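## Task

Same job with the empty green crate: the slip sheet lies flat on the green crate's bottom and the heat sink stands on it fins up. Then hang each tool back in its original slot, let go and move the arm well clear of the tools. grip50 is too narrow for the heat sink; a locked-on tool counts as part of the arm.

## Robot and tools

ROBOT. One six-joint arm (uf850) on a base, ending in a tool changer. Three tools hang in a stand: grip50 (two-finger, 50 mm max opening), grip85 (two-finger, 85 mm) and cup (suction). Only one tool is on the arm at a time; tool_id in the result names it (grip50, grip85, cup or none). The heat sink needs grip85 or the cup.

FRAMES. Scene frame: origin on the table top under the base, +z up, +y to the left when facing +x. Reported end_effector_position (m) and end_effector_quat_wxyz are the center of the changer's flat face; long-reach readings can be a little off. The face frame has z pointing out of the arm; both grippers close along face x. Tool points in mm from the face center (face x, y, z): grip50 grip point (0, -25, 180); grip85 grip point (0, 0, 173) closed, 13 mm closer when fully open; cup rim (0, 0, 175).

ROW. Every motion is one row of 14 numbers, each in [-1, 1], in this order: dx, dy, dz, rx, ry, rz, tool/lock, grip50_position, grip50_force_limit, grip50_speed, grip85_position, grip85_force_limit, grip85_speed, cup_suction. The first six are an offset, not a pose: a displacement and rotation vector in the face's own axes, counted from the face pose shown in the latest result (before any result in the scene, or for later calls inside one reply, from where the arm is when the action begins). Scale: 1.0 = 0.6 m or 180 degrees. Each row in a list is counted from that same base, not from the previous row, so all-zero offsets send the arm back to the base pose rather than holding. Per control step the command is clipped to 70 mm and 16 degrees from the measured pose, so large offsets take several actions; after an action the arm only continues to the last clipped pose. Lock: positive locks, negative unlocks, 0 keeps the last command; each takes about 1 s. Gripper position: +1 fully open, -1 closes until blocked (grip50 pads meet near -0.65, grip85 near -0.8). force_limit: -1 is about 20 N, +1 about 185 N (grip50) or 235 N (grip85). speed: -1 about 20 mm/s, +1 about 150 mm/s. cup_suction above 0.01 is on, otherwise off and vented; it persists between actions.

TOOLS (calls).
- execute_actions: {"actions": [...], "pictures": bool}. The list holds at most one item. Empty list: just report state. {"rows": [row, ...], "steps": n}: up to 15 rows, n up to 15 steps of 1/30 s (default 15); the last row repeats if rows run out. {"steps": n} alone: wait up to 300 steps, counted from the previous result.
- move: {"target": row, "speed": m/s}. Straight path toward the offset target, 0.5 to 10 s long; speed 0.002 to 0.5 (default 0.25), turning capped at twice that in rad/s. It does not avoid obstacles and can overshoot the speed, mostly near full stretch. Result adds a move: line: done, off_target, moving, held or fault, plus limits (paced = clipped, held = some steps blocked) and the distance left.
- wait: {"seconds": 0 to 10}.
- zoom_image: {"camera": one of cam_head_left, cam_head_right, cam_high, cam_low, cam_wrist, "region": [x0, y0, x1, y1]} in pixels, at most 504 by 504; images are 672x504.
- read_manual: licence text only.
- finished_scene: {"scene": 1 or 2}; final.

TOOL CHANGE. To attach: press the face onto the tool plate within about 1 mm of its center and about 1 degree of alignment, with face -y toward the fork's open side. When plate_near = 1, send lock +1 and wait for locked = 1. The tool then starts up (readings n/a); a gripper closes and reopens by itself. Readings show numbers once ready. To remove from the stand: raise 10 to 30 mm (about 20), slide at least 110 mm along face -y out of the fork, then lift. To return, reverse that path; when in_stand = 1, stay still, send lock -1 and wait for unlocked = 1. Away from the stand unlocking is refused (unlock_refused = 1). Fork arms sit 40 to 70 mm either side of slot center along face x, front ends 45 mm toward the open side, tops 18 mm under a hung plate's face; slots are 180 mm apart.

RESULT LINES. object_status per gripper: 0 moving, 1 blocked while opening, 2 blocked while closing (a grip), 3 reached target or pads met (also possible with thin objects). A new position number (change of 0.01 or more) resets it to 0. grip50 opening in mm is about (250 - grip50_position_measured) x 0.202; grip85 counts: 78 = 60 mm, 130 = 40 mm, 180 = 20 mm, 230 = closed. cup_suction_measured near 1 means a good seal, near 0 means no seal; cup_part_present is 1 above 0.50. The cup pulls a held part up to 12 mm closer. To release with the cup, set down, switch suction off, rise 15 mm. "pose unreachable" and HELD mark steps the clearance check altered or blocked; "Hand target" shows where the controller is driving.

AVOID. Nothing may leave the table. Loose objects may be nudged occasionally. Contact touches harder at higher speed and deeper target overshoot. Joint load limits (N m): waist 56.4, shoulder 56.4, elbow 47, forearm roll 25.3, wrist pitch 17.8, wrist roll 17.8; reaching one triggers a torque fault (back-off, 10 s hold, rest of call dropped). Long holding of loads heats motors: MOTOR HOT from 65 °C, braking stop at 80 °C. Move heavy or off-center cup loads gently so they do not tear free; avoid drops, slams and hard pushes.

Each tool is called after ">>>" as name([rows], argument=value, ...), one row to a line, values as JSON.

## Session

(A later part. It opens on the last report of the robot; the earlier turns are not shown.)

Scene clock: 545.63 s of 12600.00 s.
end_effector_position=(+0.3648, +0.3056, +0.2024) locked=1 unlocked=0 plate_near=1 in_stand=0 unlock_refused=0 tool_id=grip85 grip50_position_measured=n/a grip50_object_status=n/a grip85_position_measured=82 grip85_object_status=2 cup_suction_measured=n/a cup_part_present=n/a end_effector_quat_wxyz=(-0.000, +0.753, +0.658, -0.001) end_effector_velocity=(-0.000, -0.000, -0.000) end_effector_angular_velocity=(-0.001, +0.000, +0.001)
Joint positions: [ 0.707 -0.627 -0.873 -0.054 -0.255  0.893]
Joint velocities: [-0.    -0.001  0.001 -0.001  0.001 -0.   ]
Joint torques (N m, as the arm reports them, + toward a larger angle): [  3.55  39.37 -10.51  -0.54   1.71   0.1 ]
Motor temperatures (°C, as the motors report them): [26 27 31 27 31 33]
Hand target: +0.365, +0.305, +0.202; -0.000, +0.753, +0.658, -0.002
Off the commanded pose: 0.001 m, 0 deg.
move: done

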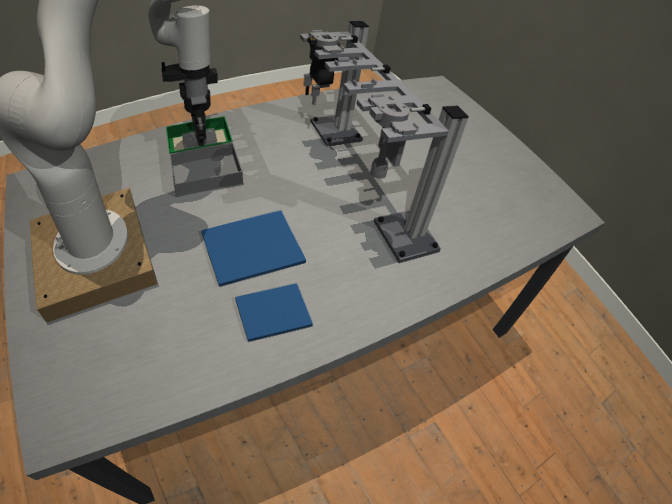

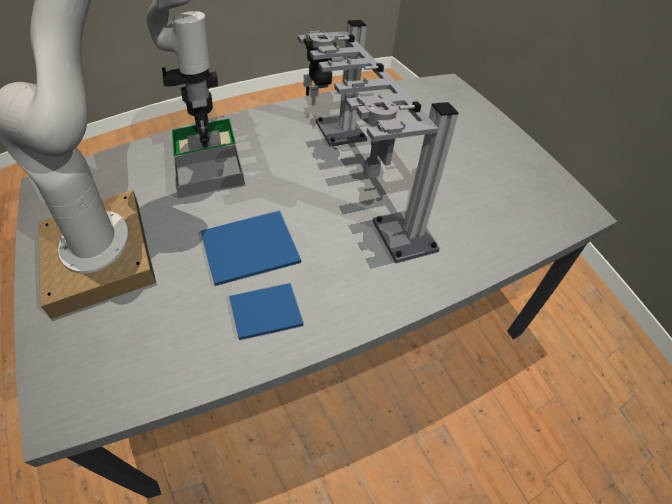

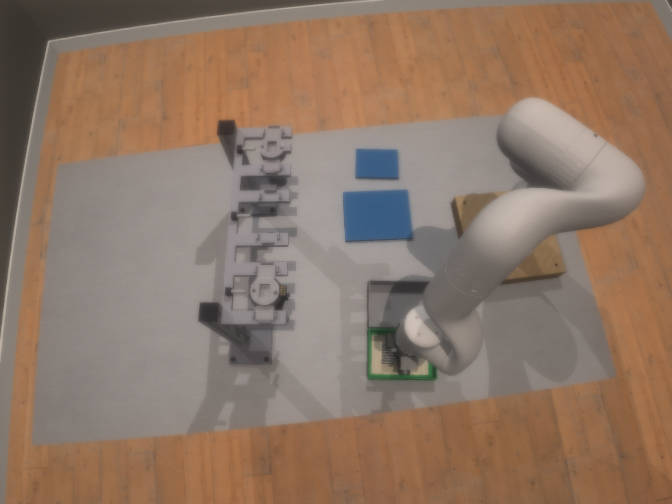

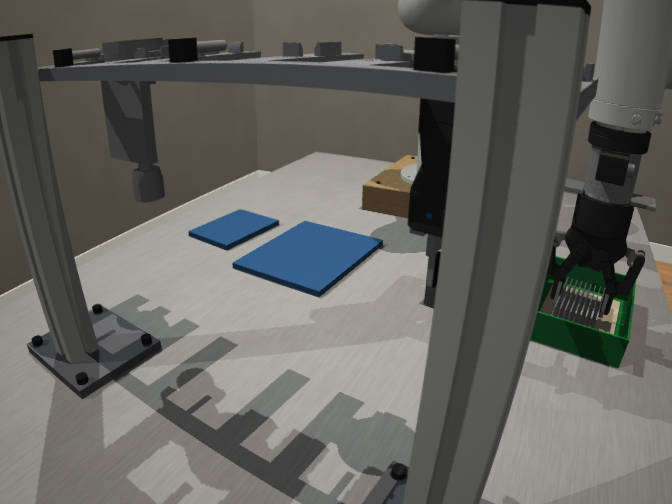

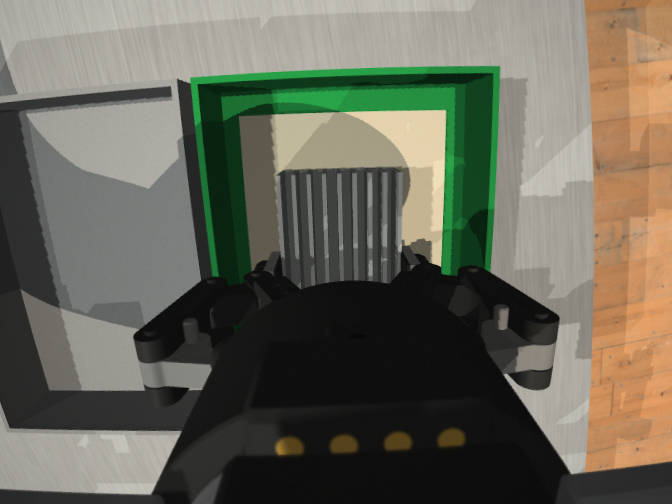

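Touched down (torques dropped). Release and lift.

>>> move(target=[0,0,0,0,0,0,0,0,0,0,0.64,0,-0.3,0], speed=0.05)

>>> move(target=[0,0,-0.1,0,0,0,0,0,0,0,0.64,0,-0.3,0], speed=0.05)

>>> move(target=[0,-0.04,-0.195,0,0,0,0,0,0,0,0.64,0,-0.3,0], speed=0.2)

Scene clock: 553.37 s of 12600.00 s.
end_effector_position=(+0.3647, +0.3055, +0.2023) locked=1 unlocked=0 plate_near=1 in_stand=0 unlock_refused=0 tool_id=grip85 grip50_position_measured=n/a grip50_object_status=n/a grip85_position_measured=49 grip85_object_status=3 cup_suction_measured=n/a cup_part_present=n/a end_effector_quat_wxyz=(-0.000, +0.753, +0.658, -0.001) end_effector_velocity=(+0.000, -0.000, +0.000) end_effector_angular_velocity=(-0.000, +0.000, +0.000)
Joint positions: [ 0.707 -0.627 -0.873 -0.054 -0.255  0.893]
Joint velocities: [-0.     0.001 -0.    -0.    -0.001 -0.   ]
Joint torques (N m, as the arm reports them, + toward a larger angle): [  2.72  45.95 -12.16  -1.2    0.81   0.1 ]
Motor temperatures (°C, as the motors report them): [26 27 30 27 31 33]
Hand target: +0.365, +0.306, +0.202; -0.000, +0.753, +0.658, -0.001
Off the commanded pose: 0.000 m, 0 deg.
move: done

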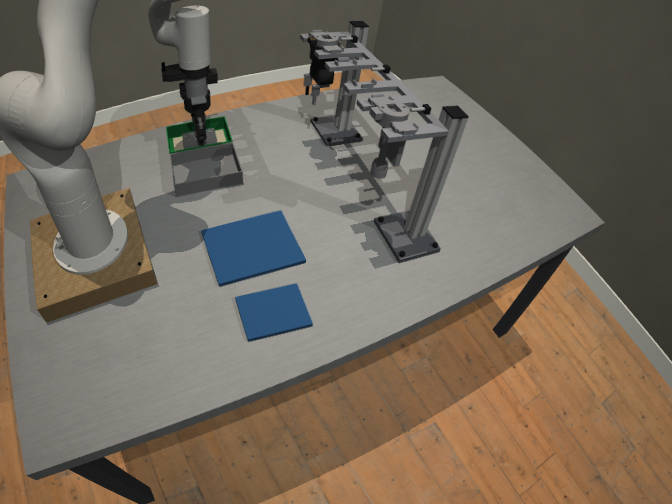

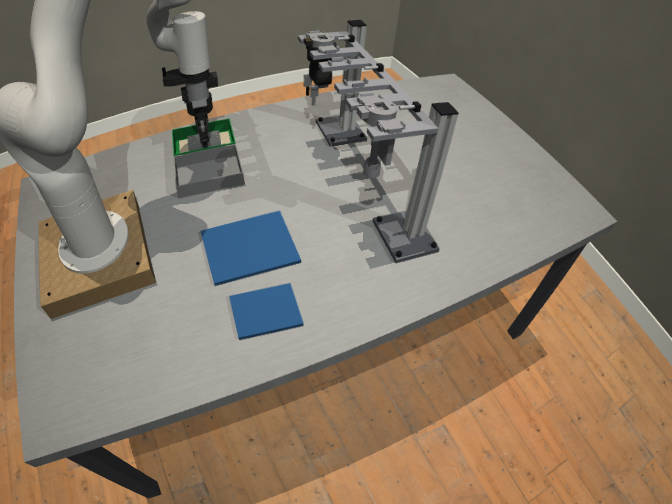

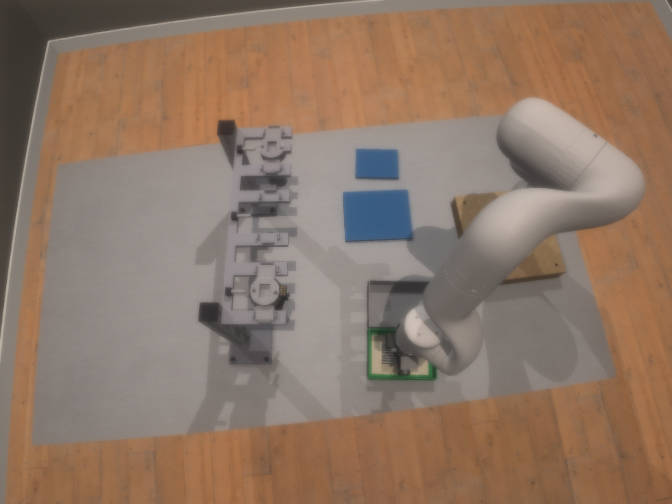

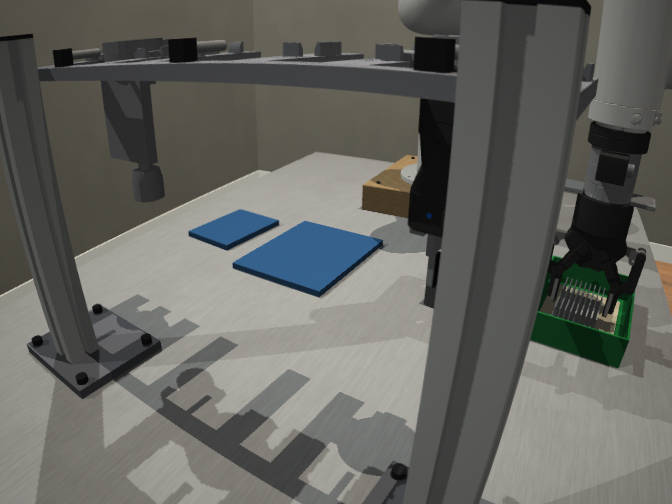

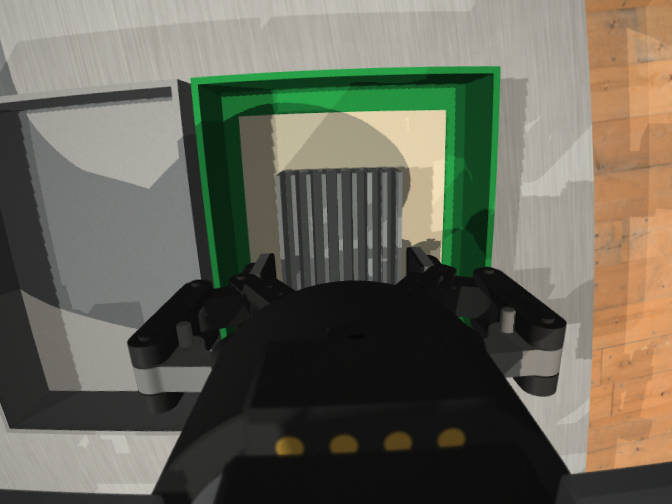

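Scene clock: 554.83 s of 12600.00 s.
end_effector_position=(+0.3646, +0.3055, +0.2621) locked=1 unlocked=0 plate_near=1 in_stand=0 unlock_refused=0 tool_id=grip85 grip50_position_measured=n/a grip50_object_status=n/a grip85_position_measured=49 grip85_object_status=3 cup_suction_measured=n/a cup_part_present=n/a end_effector_quat_wxyz=(-0.000, +0.753, +0.658, -0.002) end_effector_velocity=(-0.001, -0.000, -0.001) end_effector_angular_velocity=(-0.002, +0.002, +0.000)
Joint positions: [ 0.709 -0.497 -0.862 -0.037 -0.375  0.876]
Joint velocities: [ 0.    -0.001  0.001 -0.    -0.     0.   ]
Joint torques (N m, as the arm reports them, + toward a larger angle): [  4.8   43.71 -14.15  -1.04   0.84   0.02]
Motor temperatures (°C, as the motors report them): [26 27 30 27 31 33]
Hand target: +0.365, +0.306, +0.262; -0.000, +0.753, +0.658, -0.001
Off the commanded pose: 0.000 m, 0 deg.
move: done

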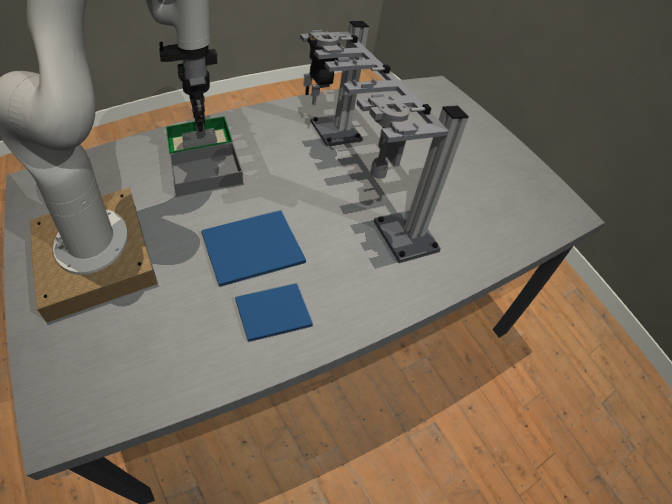

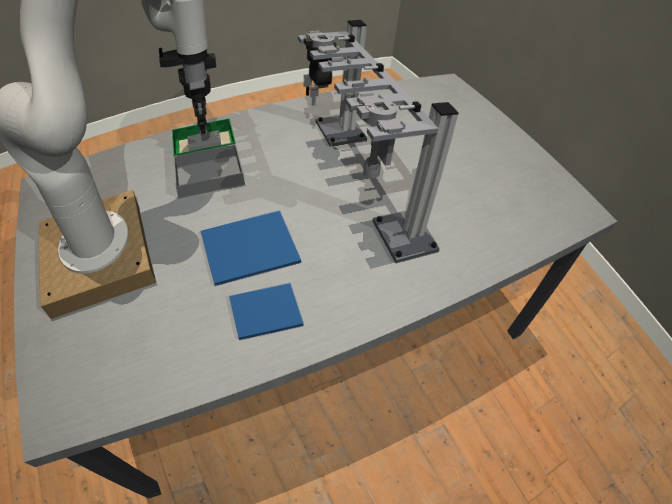

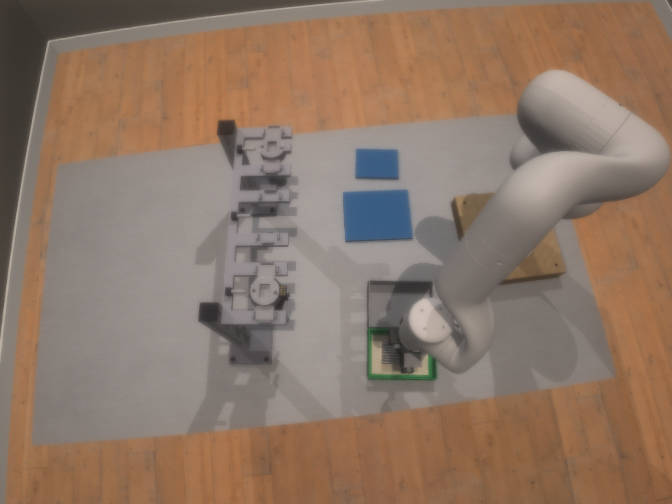

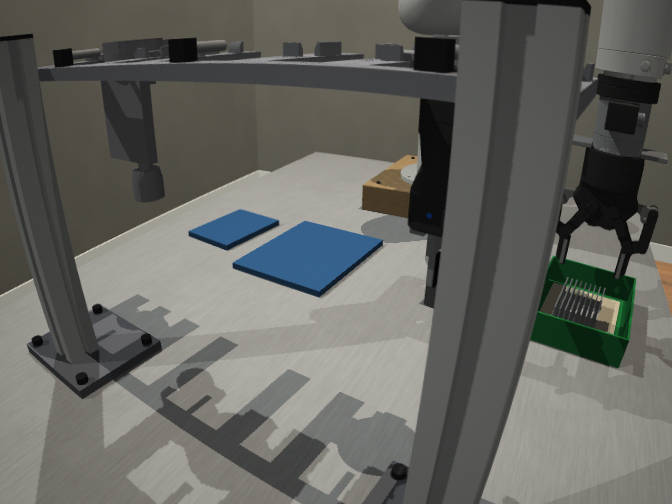

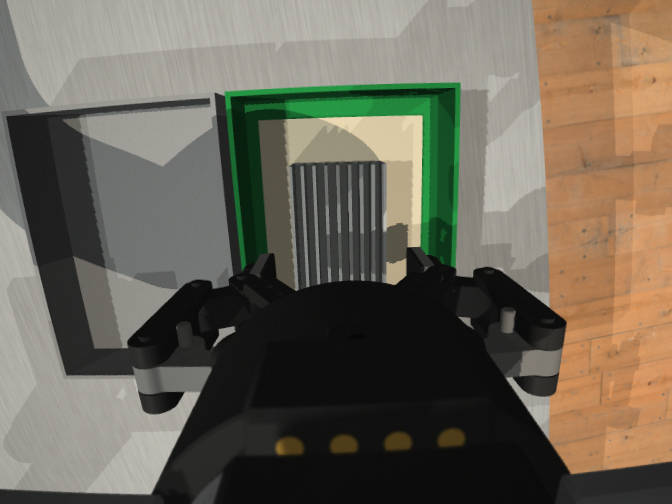

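Scene clock: 555.80 s of 12600.00 s.
end_effector_position=(+0.3406, +0.3084, +0.3784) locked=1 unlocked=0 plate_near=1 in_stand=0 unlock_refused=0 tool_id=grip85 grip50_position_measured=n/a grip50_object_status=n/a grip85_position_measured=49 grip85_object_status=3 cup_suction_measured=n/a cup_part_present=n/a end_effector_quat_wxyz=(-0.000, +0.753, +0.658, -0.002) end_effector_velocity=(+0.001, +0.001, +0.002) end_effector_angular_velocity=(+0.003, -0.003, +0.000)
Joint positions: [ 0.751 -0.249 -0.86  -0.022 -0.622  0.902]
Joint velocities: [ 0.     0.001 -0.003  0.     0.    -0.   ]
Joint torques (N m, as the arm reports them, + toward a larger angle): [  1.65  38.33 -17.62  -0.46   0.82   0.15]
Motor temperatures (°C, as the motors report them): [26 27 31 27 31 33]
Hand target: +0.341, +0.309, +0.379; -0.000, +0.753, +0.658, -0.002
Off the commanded pose: 0.001 m, 0 deg.
move: done

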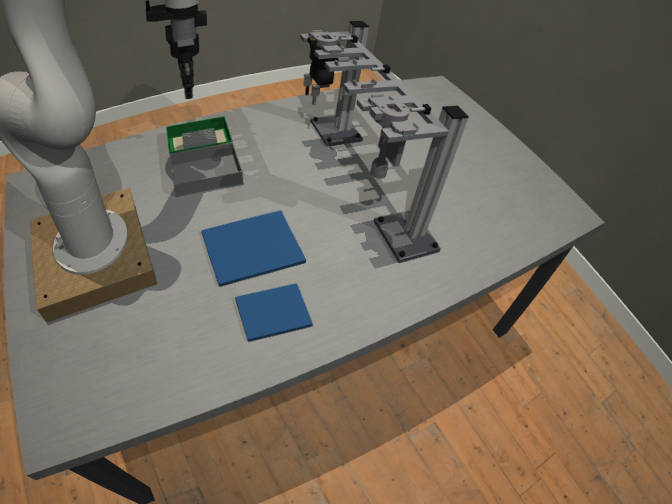

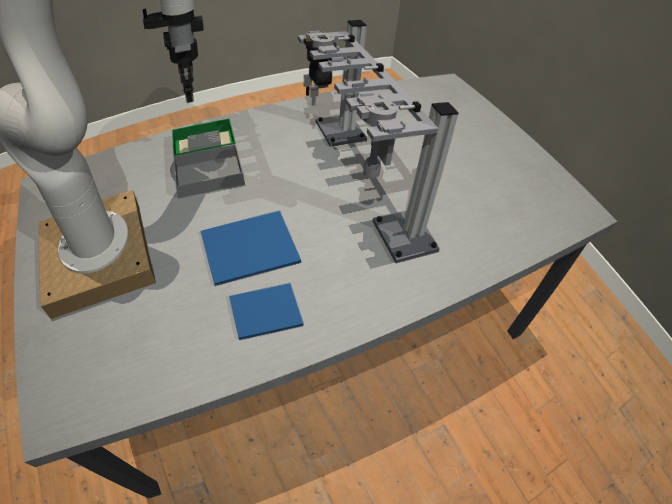

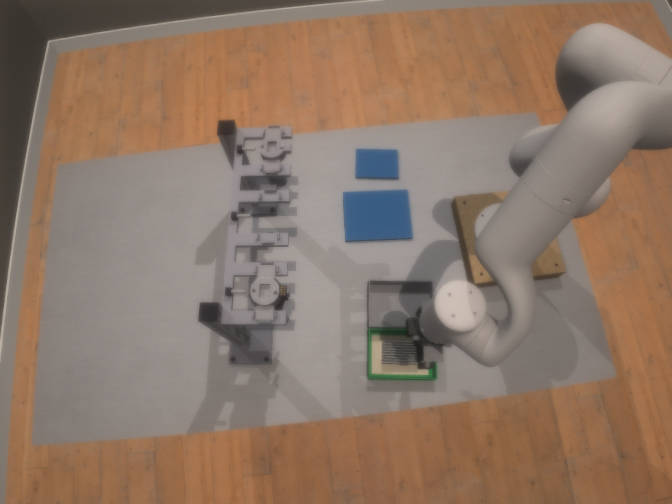

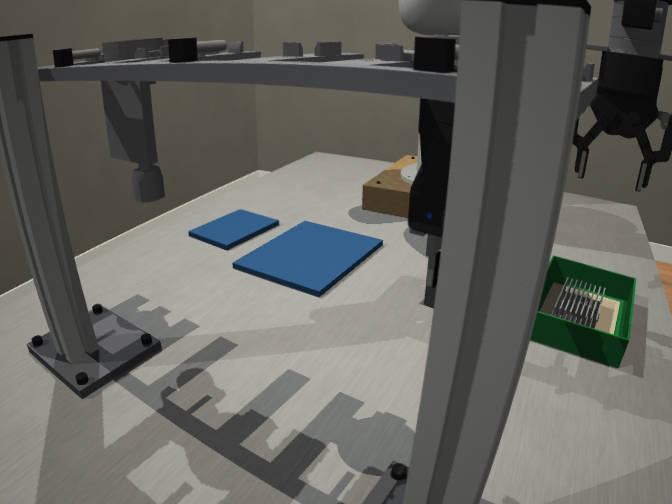

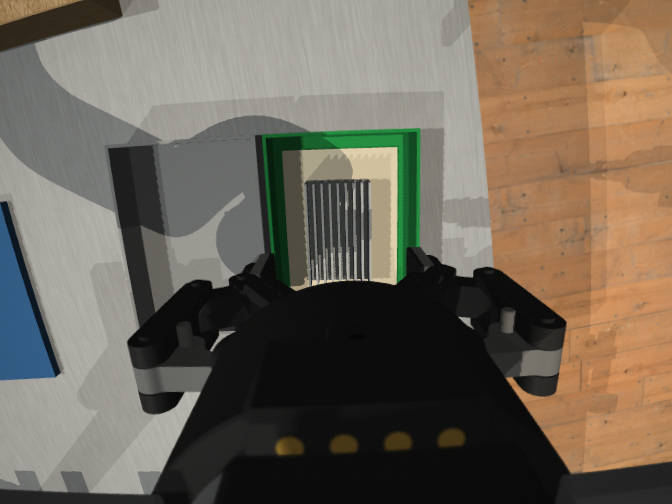

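>>> move(target=[-0.449,0.369,0,0,0,-0.0144,0,0,0,0,1,0,0,0], speed=0.3)

Scene clock: 564.40 s of 12600.00 s.
end_effector_position=(+0.5246, +0.0135, +0.3782) locked=1 unlocked=0 plate_near=1 in_stand=0 unlock_refused=0 tool_id=grip85 grip50_position_measured=n/a grip50_object_status=n/a grip85_position_measured=3 grip85_object_status=3 cup_suction_measured=n/a cup_part_present=n/a end_effector_quat_wxyz=(-0.002, +0.738, +0.675, -0.001) end_effector_velocity=(+0.001, -0.001, +0.001) end_effector_angular_velocity=(+0.000, -0.003, -0.001)
Joint positions: [ 0.04  -0.375 -1.039 -0.02  -0.665  0.143]
Joint velocities: [-0.002  0.    -0.002  0.     0.001 -0.001]
Joint torques (N m, as the arm reports them, + toward a larger angle): [  3.21  44.53 -18.22  -0.93   0.61   0.06]
Motor temperatures (°C, as the motors report them): [26 27 31 27 31 33]
Hand target: +0.525, +0.013, +0.378; -0.002, +0.738, +0.675, -0.001
Off the commanded pose: 0.002 m, 0 deg.
move: done

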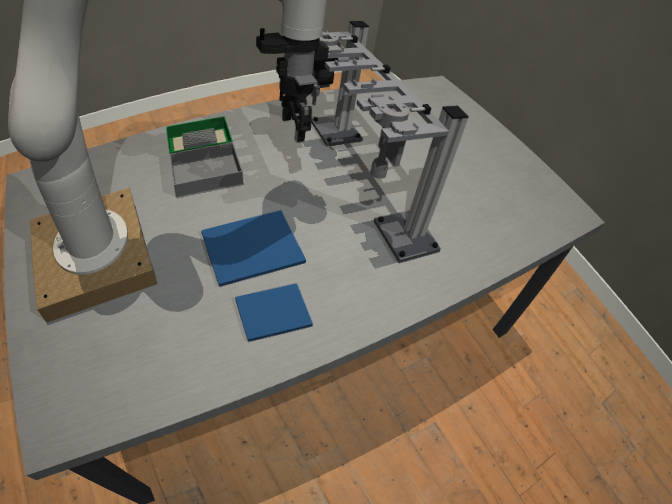

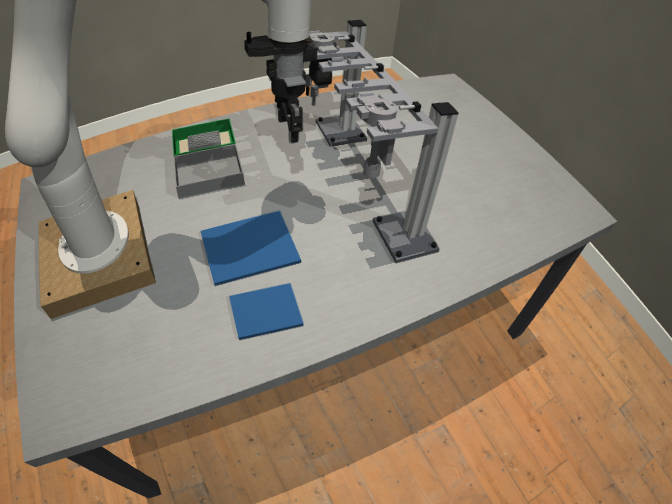

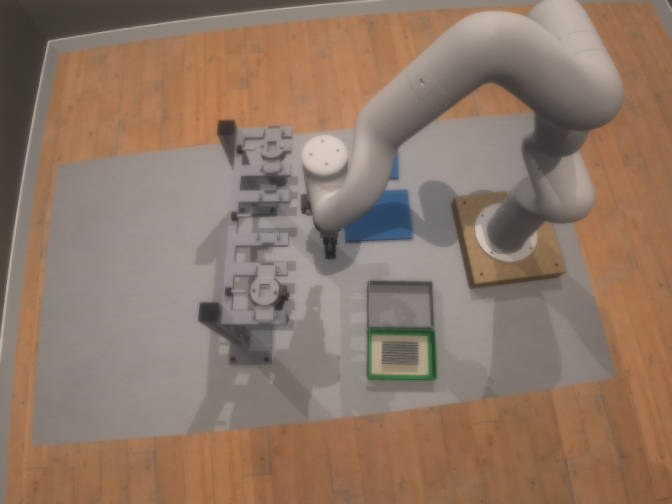

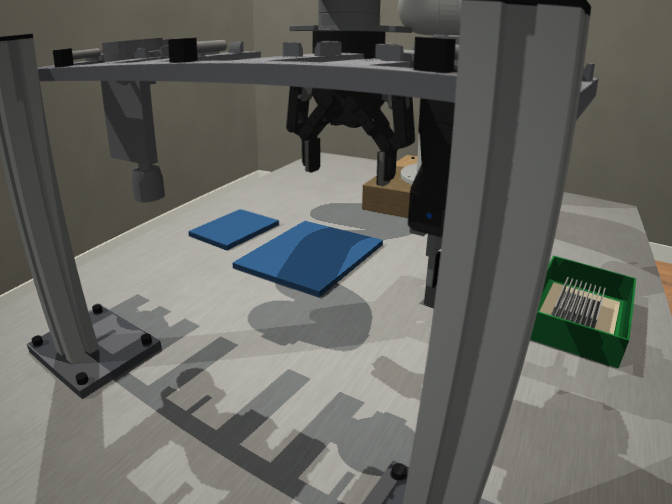

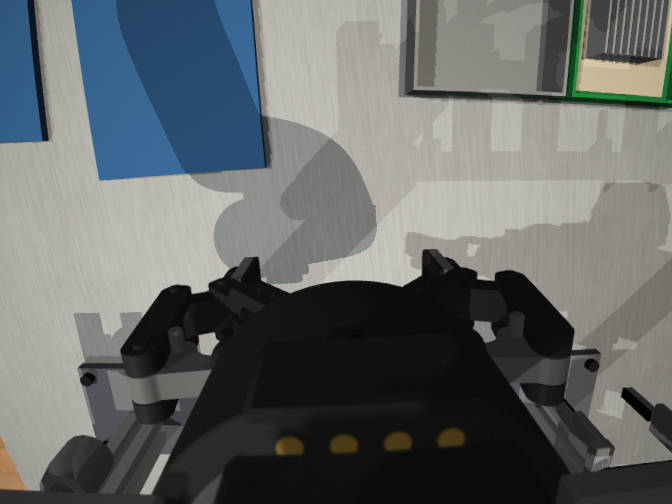

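>>> move(target=[-0.0025,0.2288,-0.001,0,0,0,0,0,0,0,1,0,0,0], speed=0.1)

>>> move(target=[0,0,0.034,0,0,0,0,0,0,0,1,0,0,0], speed=0.02)

Scene clock: 572.90 s of 12600.00 s.
end_effector_position=(+0.6611, +0.0004, +0.3786) locked=1 unlocked=0 plate_near=1 in_stand=0 unlock_refused=0 tool_id=grip85 grip50_position_measured=n/a grip50_object_status=n/a grip85_position_measured=3 grip85_object_status=3 cup_suction_measured=n/a cup_part_present=n/a end_effector_quat_wxyz=(-0.003, +0.738, +0.675, -0.001) end_effector_velocity=(+0.001, -0.000, +0.001) end_effector_angular_velocity=(-0.000, -0.002, -0.001)
Joint positions: [ 0.012 -0.684 -1.502 -0.017 -0.82   0.11 ]
Joint velocities: [-0.     0.    -0.002 -0.    -0.     0.   ]
Joint torques (N m, as the arm reports them, + toward a larger angle): [  3.51  56.58 -18.94  -0.92   0.64   0.11]
Motor temperatures (°C, as the motors report them): [26 27 31 27 31 33]
Hand target: +0.661, +0.000, +0.379; -0.003, +0.738, +0.675, -0.001
Off the commanded pose: 0.001 m, 0 deg.
move: done

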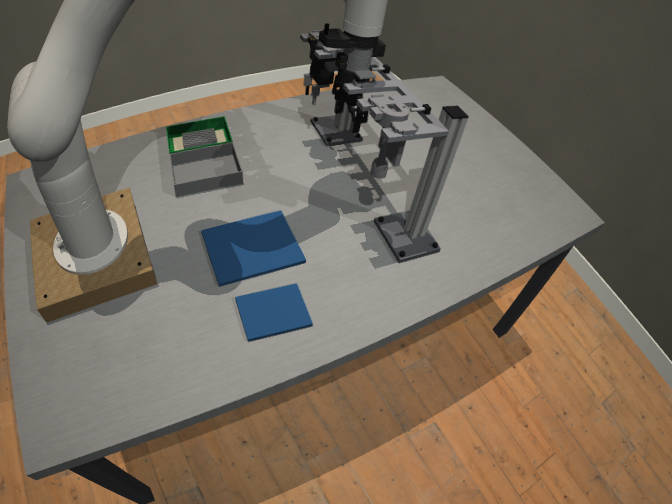

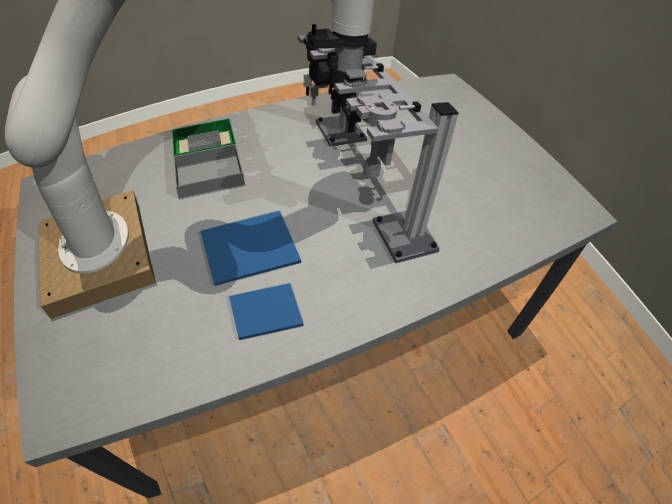

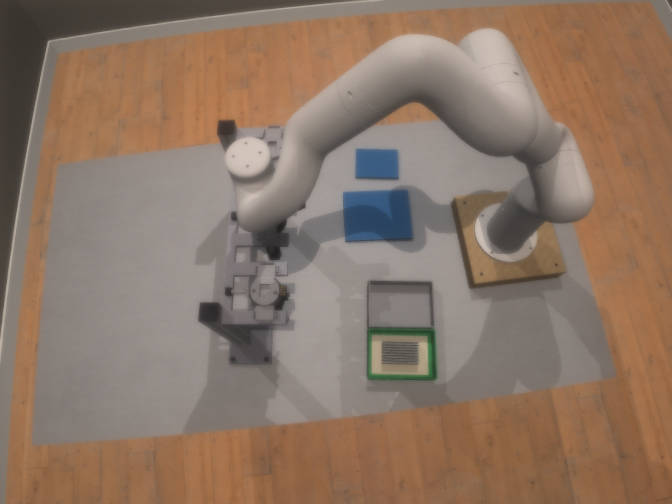

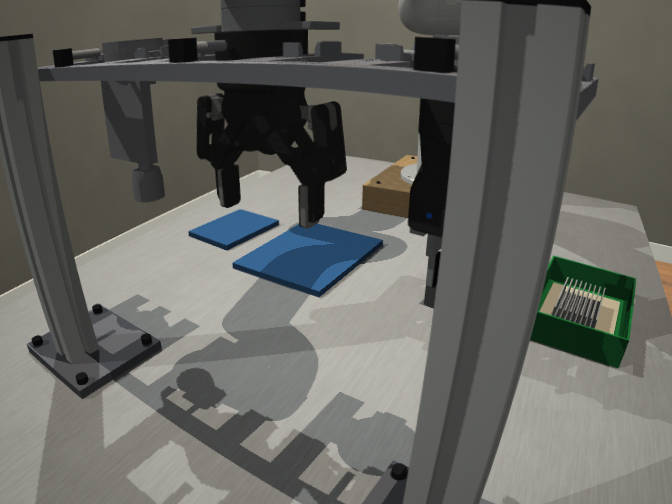

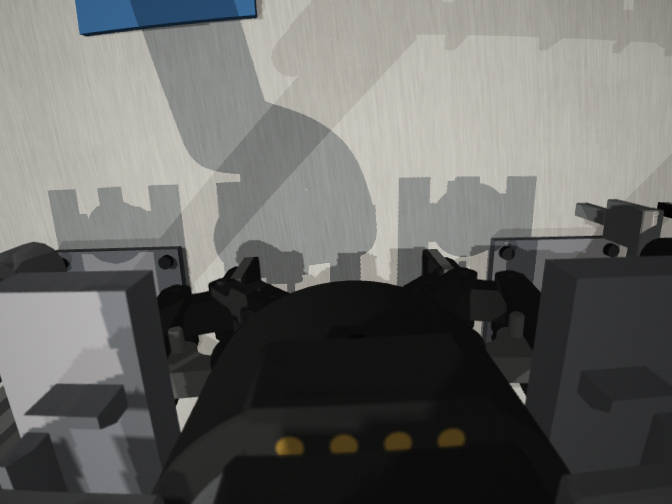

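Scene clock: 574.13 s of 12600.00 s.
end_effector_position=(+0.6613, +0.0004, +0.3592) locked=1 unlocked=0 plate_near=1 in_stand=1 unlock_refused=0 tool_id=grip85 grip50_position_measured=n/a grip50_object_status=n/a grip85_position_measured=3 grip85_object_status=3 cup_suction_measured=n/a cup_part_present=n/a end_effector_quat_wxyz=(-0.002, +0.738, +0.675, -0.001) end_effector_velocity=(-0.000, -0.000, -0.000) end_effector_angular_velocity=(-0.000, +0.000, -0.000)
Joint positions: [ 0.011 -0.705 -1.49  -0.017 -0.785  0.111]
Joint velocities: [-0.    -0.     0.001 -0.     0.001 -0.   ]
Joint torques (N m, as the arm reports them, + toward a larger angle): [  5.67  47.4  -14.91  -0.48   1.09  -1.15]
Motor temperatures (°C, as the motors report them): [26 27 31 27 31 33]
Hand target: +0.661, +0.000, +0.358; -0.003, +0.738, +0.675, -0.001
Off the commanded pose: 0.001 m, 0 deg.
move: done

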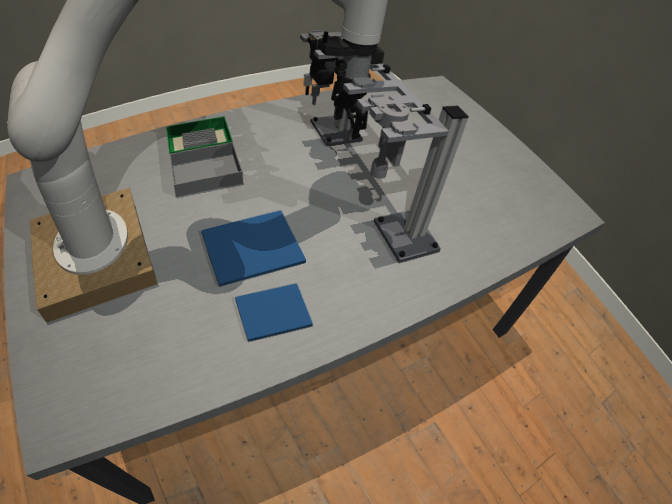

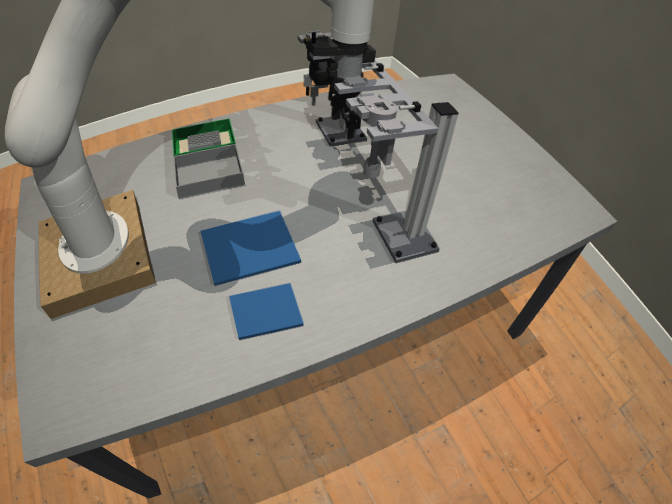

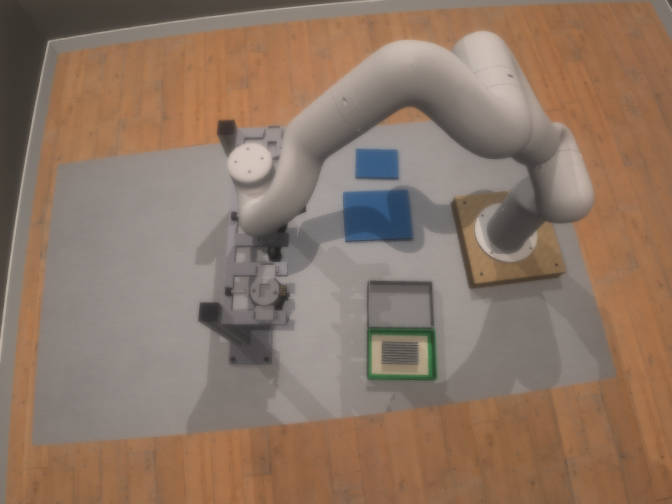

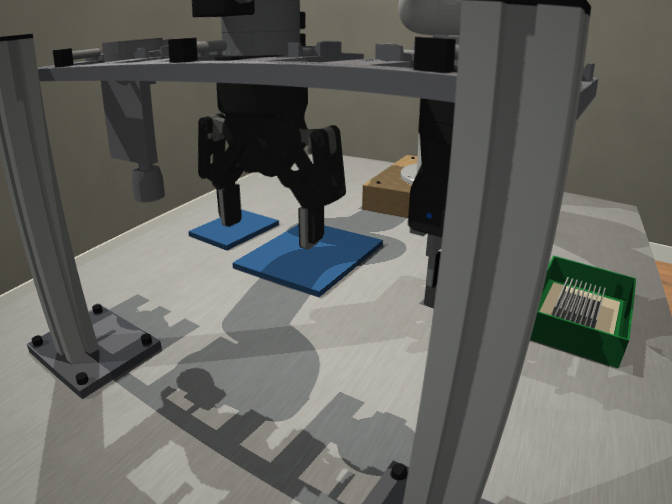

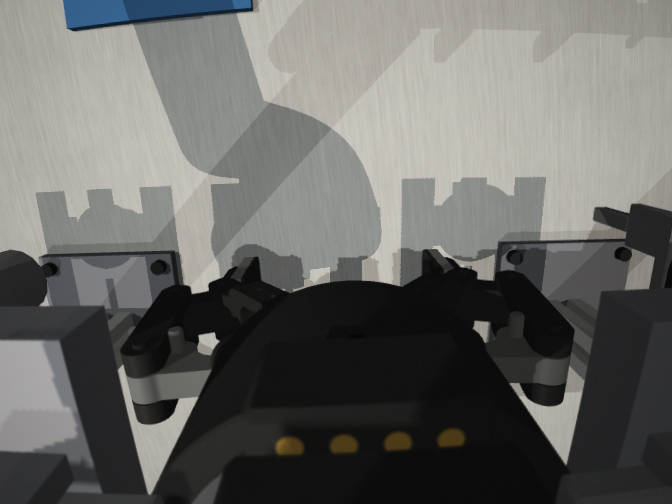

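>>> execute_actions([
  {"rows":[[-0.001,0,0,0,0,0,0,0,0,0,1,0,0,0]],"steps":10},
], pictures=false)

>>> execute_actions([
  {"rows":[[0,0,0,0,0,0,-1,0,0,0,1,0,0,0]],"steps":15},
], pictures=false)

>>> execute_actions([
  {"rows":[[0,0,0,0,0,0,-1,0,0,0,1,0,0,0]],"steps":15},
], pictures=false)

>>> execute_actions([
  {"rows":[[0,0,0,0,0,0,-1,0,0,0,1,0,0,0]],"steps":6},
], pictures=false)

Scene clock: 592.53 s of 12600.00 s.
end_effector_position=(+0.6611, -0.0000, +0.3590) locked=1 unlocked=0 plate_near=1 in_stand=1 unlock_refused=0 tool_id=grip85 grip50_position_measured=n/a grip50_object_status=n/a grip85_position_measured=3 grip85_object_status=3 cup_suction_measured=n/a cup_part_present=n/a end_effector_quat_wxyz=(-0.002, +0.738, +0.675, -0.001) end_effector_velocity=(-0.000, -0.001, +0.000) end_effector_angular_velocity=(-0.001, +0.002, -0.000)
Joint positions: [ 0.011 -0.705 -1.49  -0.017 -0.785  0.111]
Joint velocities: [-0.002 -0.    -0.001 -0.001 -0.003 -0.001]
Joint torques (N m, as the arm reports them, + toward a larger angle): [  1.14  40.28 -12.23  -0.04   1.22  -1.25]
Motor temperatures (°C, as the motors report them): [26 27 31 27 31 33]
Hand target: +0.661, -0.000, +0.359; -0.002, +0.738, +0.675, -0.001
Off the commanded pose: 0.000 m, 0 deg.
Steps of this call (steps 1 to 542: nothing new was sent; steps 543 to 552: all 10 steps of this action). Readings (end_effector_position | what the end effector reports):
543: (+0.6611, +0.0004, +0.3588) | locked=1 unlocked=0 plate_near=1 in_stand=1 unlock_refused=0 tool_id=grip85 grip50_position_measured=n/a grip50_object_status=n/a grip85_position_measured=3 grip85_object_status=3 cup_suction_measured=n/a cup_part_present=n/a
544: (+0.6611, +0.0003, +0.3589) | locked=1 unlocked=0 plate_near=1 in_stand=1 unlock_refused=0 tool_id=grip85 grip50_position_measured=n/a grip50_object_status=n/a grip85_position_measured=3 grip85_object_status=3 cup_suction_measured=n/a cup_part_present=n/a
546: (+0.6611, +0.0002, +0.3589) | locked=1 unlocked=0 plate_near=1 in_stand=1 unlock_refused=0 tool_id=grip85 grip50_position_measured=n/a grip50_object_status=n/a grip85_position_measured=3 grip85_object_status=3 cup_suction_measured=n/a cup_part_present=n/a
550: (+0.6611, +0.0000, +0.3589) | locked=1 unlocked=0 plate_near=1 in_stand=1 unlock_refused=0 tool_id=grip85 grip50_position_measured=n/a grip50_object_status=n/a grip85_position_measured=3 grip85_object_status=3 cup_suction_measured=n/a cup_part_present=n/a
552: the state above

Scene clock: 593.03 s of 12600.00 s.
end_effector_position=(+0.6610, -0.0000, +0.3587) locked=0 unlocked=0 plate_near=1 in_stand=1 unlock_refused=0 tool_id=none grip50_position_measured=n/a grip50_object_status=n/a grip85_position_measured=n/a grip85_object_status=n/a cup_suction_measured=n/a cup_part_present=n/a end_effector_quat_wxyz=(-0.003, +0.738, +0.675, -0.001) end_effector_velocity=(+0.000, +0.000, +0.000) end_effector_angular_velocity=(-0.000, -0.001, +0.000)
Joint positions: [ 0.011 -0.706 -1.489 -0.017 -0.785  0.11 ]
Joint velocities: [ 0.  0. -0. -0.  0.  0.]
Joint torques (N m, as the arm reports them, + toward a larger angle): [ 0.61 36.23 -9.65 -0.74  1.39 -0.2 ]
Motor temperatures (°C, as the motors report them): [26 27 31 27 31 33]
Hand target: +0.661, -0.000, +0.359; -0.002, +0.738, +0.675, -0.001
Off the commanded pose: 0.000 m, 0 deg.
Steps of this call (steps 1 to 15: all 15 steps of this action). Readings (end_effector_position | what the end effector reports):
1: (+0.6610, -0.0000, +0.3587) | locked=1 unlocked=0 plate_near=1 in_stand=1 unlock_refused=0 tool_id=grip85 grip50_position_measured=n/a grip50_object_status=n/a grip85_position_measured=3 grip85_object_status=3 cup_suction_measured=n/a cup_part_present=n/a
2: (+0.6610, -0.0000, +0.3587) | locked=1 unlocked=0 plate_near=1 in_stand=1 unlock_refused=0 tool_id=grip85 grip50_position_measured=n/a grip50_object_status=n/a grip85_position_measured=3 grip85_object_status=3 cup_suction_measured=n/a cup_part_present=n/a
4: (+0.6610, -0.0000, +0.3587) | locked=1 unlocked=0 plate_near=1 in_stand=1 unlock_refused=0 tool_id=grip85 grip50_position_measured=n/a grip50_object_status=n/a grip85_position_measured=3 grip85_object_status=3 cup_suction_measured=n/a cup_part_present=n/a
8: (+0.6610, -0.0000, +0.3587) | locked=0 unlocked=0 plate_near=1 in_stand=1 unlock_refused=0 tool_id=none grip50_position_measured=n/a grip50_object_status=n/a grip85_position_measured=n/a grip85_object_status=n/a cup_suction_measured=n/a cup_part_present=n/a
15: the state above

Scene clock: 593.53 s of 12600.00 s.
end_effector_position=(+0.6610, -0.0000, +0.3587) locked=0 unlocked=1 plate_near=1 in_stand=1 unlock_refused=0 tool_id=none grip50_position_measured=n/a grip50_object_status=n/a grip85_position_measured=n/a grip85_object_status=n/a cup_suction_measured=n/a cup_part_present=n/a end_effector_quat_wxyz=(-0.003, +0.738, +0.675, -0.001) end_effector_velocity=(+0.000, +0.000, +0.000) end_effector_angular_velocity=(-0.000, -0.001, +0.000)
Joint positions: [ 0.011 -0.706 -1.489 -0.017 -0.785  0.11 ]
Joint velocities: [ 0.  0. -0. -0.  0.  0.]
Joint torques (N m, as the arm reports them, + toward a larger angle): [ 1.47 35.3  -9.42 -1.16  1.16 -0.17]
Motor temperatures (°C, as the motors report them): [26 27 31 27 31 33]
Hand target: +0.661, -0.000, +0.359; -0.003, +0.738, +0.675, -0.001
Off the commanded pose: 0.000 m, 0 deg.
Steps of this call (steps 1 to 15: all 15 steps of this action). Readings (end_effector_position | what the end effector reports):
1: (+0.6610, -0.0000, +0.3587) | locked=0 unlocked=0 plate_near=1 in_stand=1 unlock_refused=0 tool_id=none grip50_position_measured=n/a grip50_object_status=n/a grip85_position_measured=n/a grip85_object_status=n/a cup_suction_measured=n/a cup_part_present=n/a
2: (+0.6610, -0.0000, +0.3587) | locked=0 unlocked=0 plate_near=1 in_stand=1 unlock_refused=0 tool_id=none grip50_position_measured=n/a grip50_object_status=n/a grip85_position_measured=n/a grip85_object_status=n/a cup_suction_measured=n/a cup_part_present=n/a
4: (+0.6610, -0.0000, +0.3587) | locked=0 unlocked=0 plate_near=1 in_stand=1 unlock_refused=0 tool_id=none grip50_position_measured=n/a grip50_object_status=n/a grip85_position_measured=n/a grip85_object_status=n/a cup_suction_measured=n/a cup_part_present=n/a
8: (+0.6610, -0.0000, +0.3587) | locked=0 unlocked=0 plate_near=1 in_stand=1 unlock_refused=0 tool_id=none grip50_position_measured=n/a grip50_object_status=n/a grip85_position_measured=n/a grip85_object_status=n/a cup_suction_measured=n/a cup_part_present=n/a
15: the state above

Scene clock: 593.73 s of 12600.00 s.
end_effector_position=(+0.6610, -0.0000, +0.3587) locked=0 unlocked=1 plate_near=1 in_stand=1 unlock_refused=0 tool_id=none grip50_position_measured=n/a grip50_object_status=n/a grip85_position_measured=n/a grip85_object_status=n/a cup_suction_measured=n/a cup_part_present=n/a end_effector_quat_wxyz=(-0.003, +0.738, +0.675, -0.001) end_effector_velocity=(+0.000, -0.000, +0.000) end_effector_angular_velocity=(+0.000, -0.001, -0.001)
Joint positions: [ 0.011 -0.706 -1.489 -0.017 -0.785  0.11 ]
Joint velocities: [-0.     0.     0.     0.     0.001  0.   ]
Joint torques (N m, as the arm reports them, + toward a larger angle): [  2.39  34.17 -10.14  -0.31   1.3   -0.31]
Motor temperatures (°C, as the motors report them): [26 27 31 27 31 33]
Hand target: +0.661, -0.000, +0.359; -0.003, +0.738, +0.675, -0.001
Off the commanded pose: 0.000 m, 0 deg.
Steps of this call (steps 1 to 6: all 6 steps of this action). Readings (end_effector_position | what the end effector reports):
1: (+0.6610, -0.0000, +0.3587) | locked=0 unlocked=1 plate_near=1 in_stand=1 unlock_refused=0 tool_id=none grip50_position_measured=n/a grip50_object_status=n/a grip85_position_measured=n/a grip85_object_status=n/a cup_suction_measured=n/a cup_part_present=n/a
2: (+0.6610, -0.0000, +0.3587) | locked=0 unlocked=1 plate_near=1 in_stand=1 unlock_refused=0 tool_id=none grip50_position_measured=n/a grip50_object_status=n/a grip85_position_measured=n/a grip85_object_status=n/a cup_suction_measured=n/a cup_part_present=n/a
4: (+0.6610, -0.0000, +0.3587) | locked=0 unlocked=1 plate_near=1 in_stand=1 unlock_refused=0 tool_id=none grip50_position_measured=n/a grip50_object_status=n/a grip85_position_measured=n/a grip85_object_status=n/a cup_suction_measured=n/a cup_part_present=n/a
6: the state above


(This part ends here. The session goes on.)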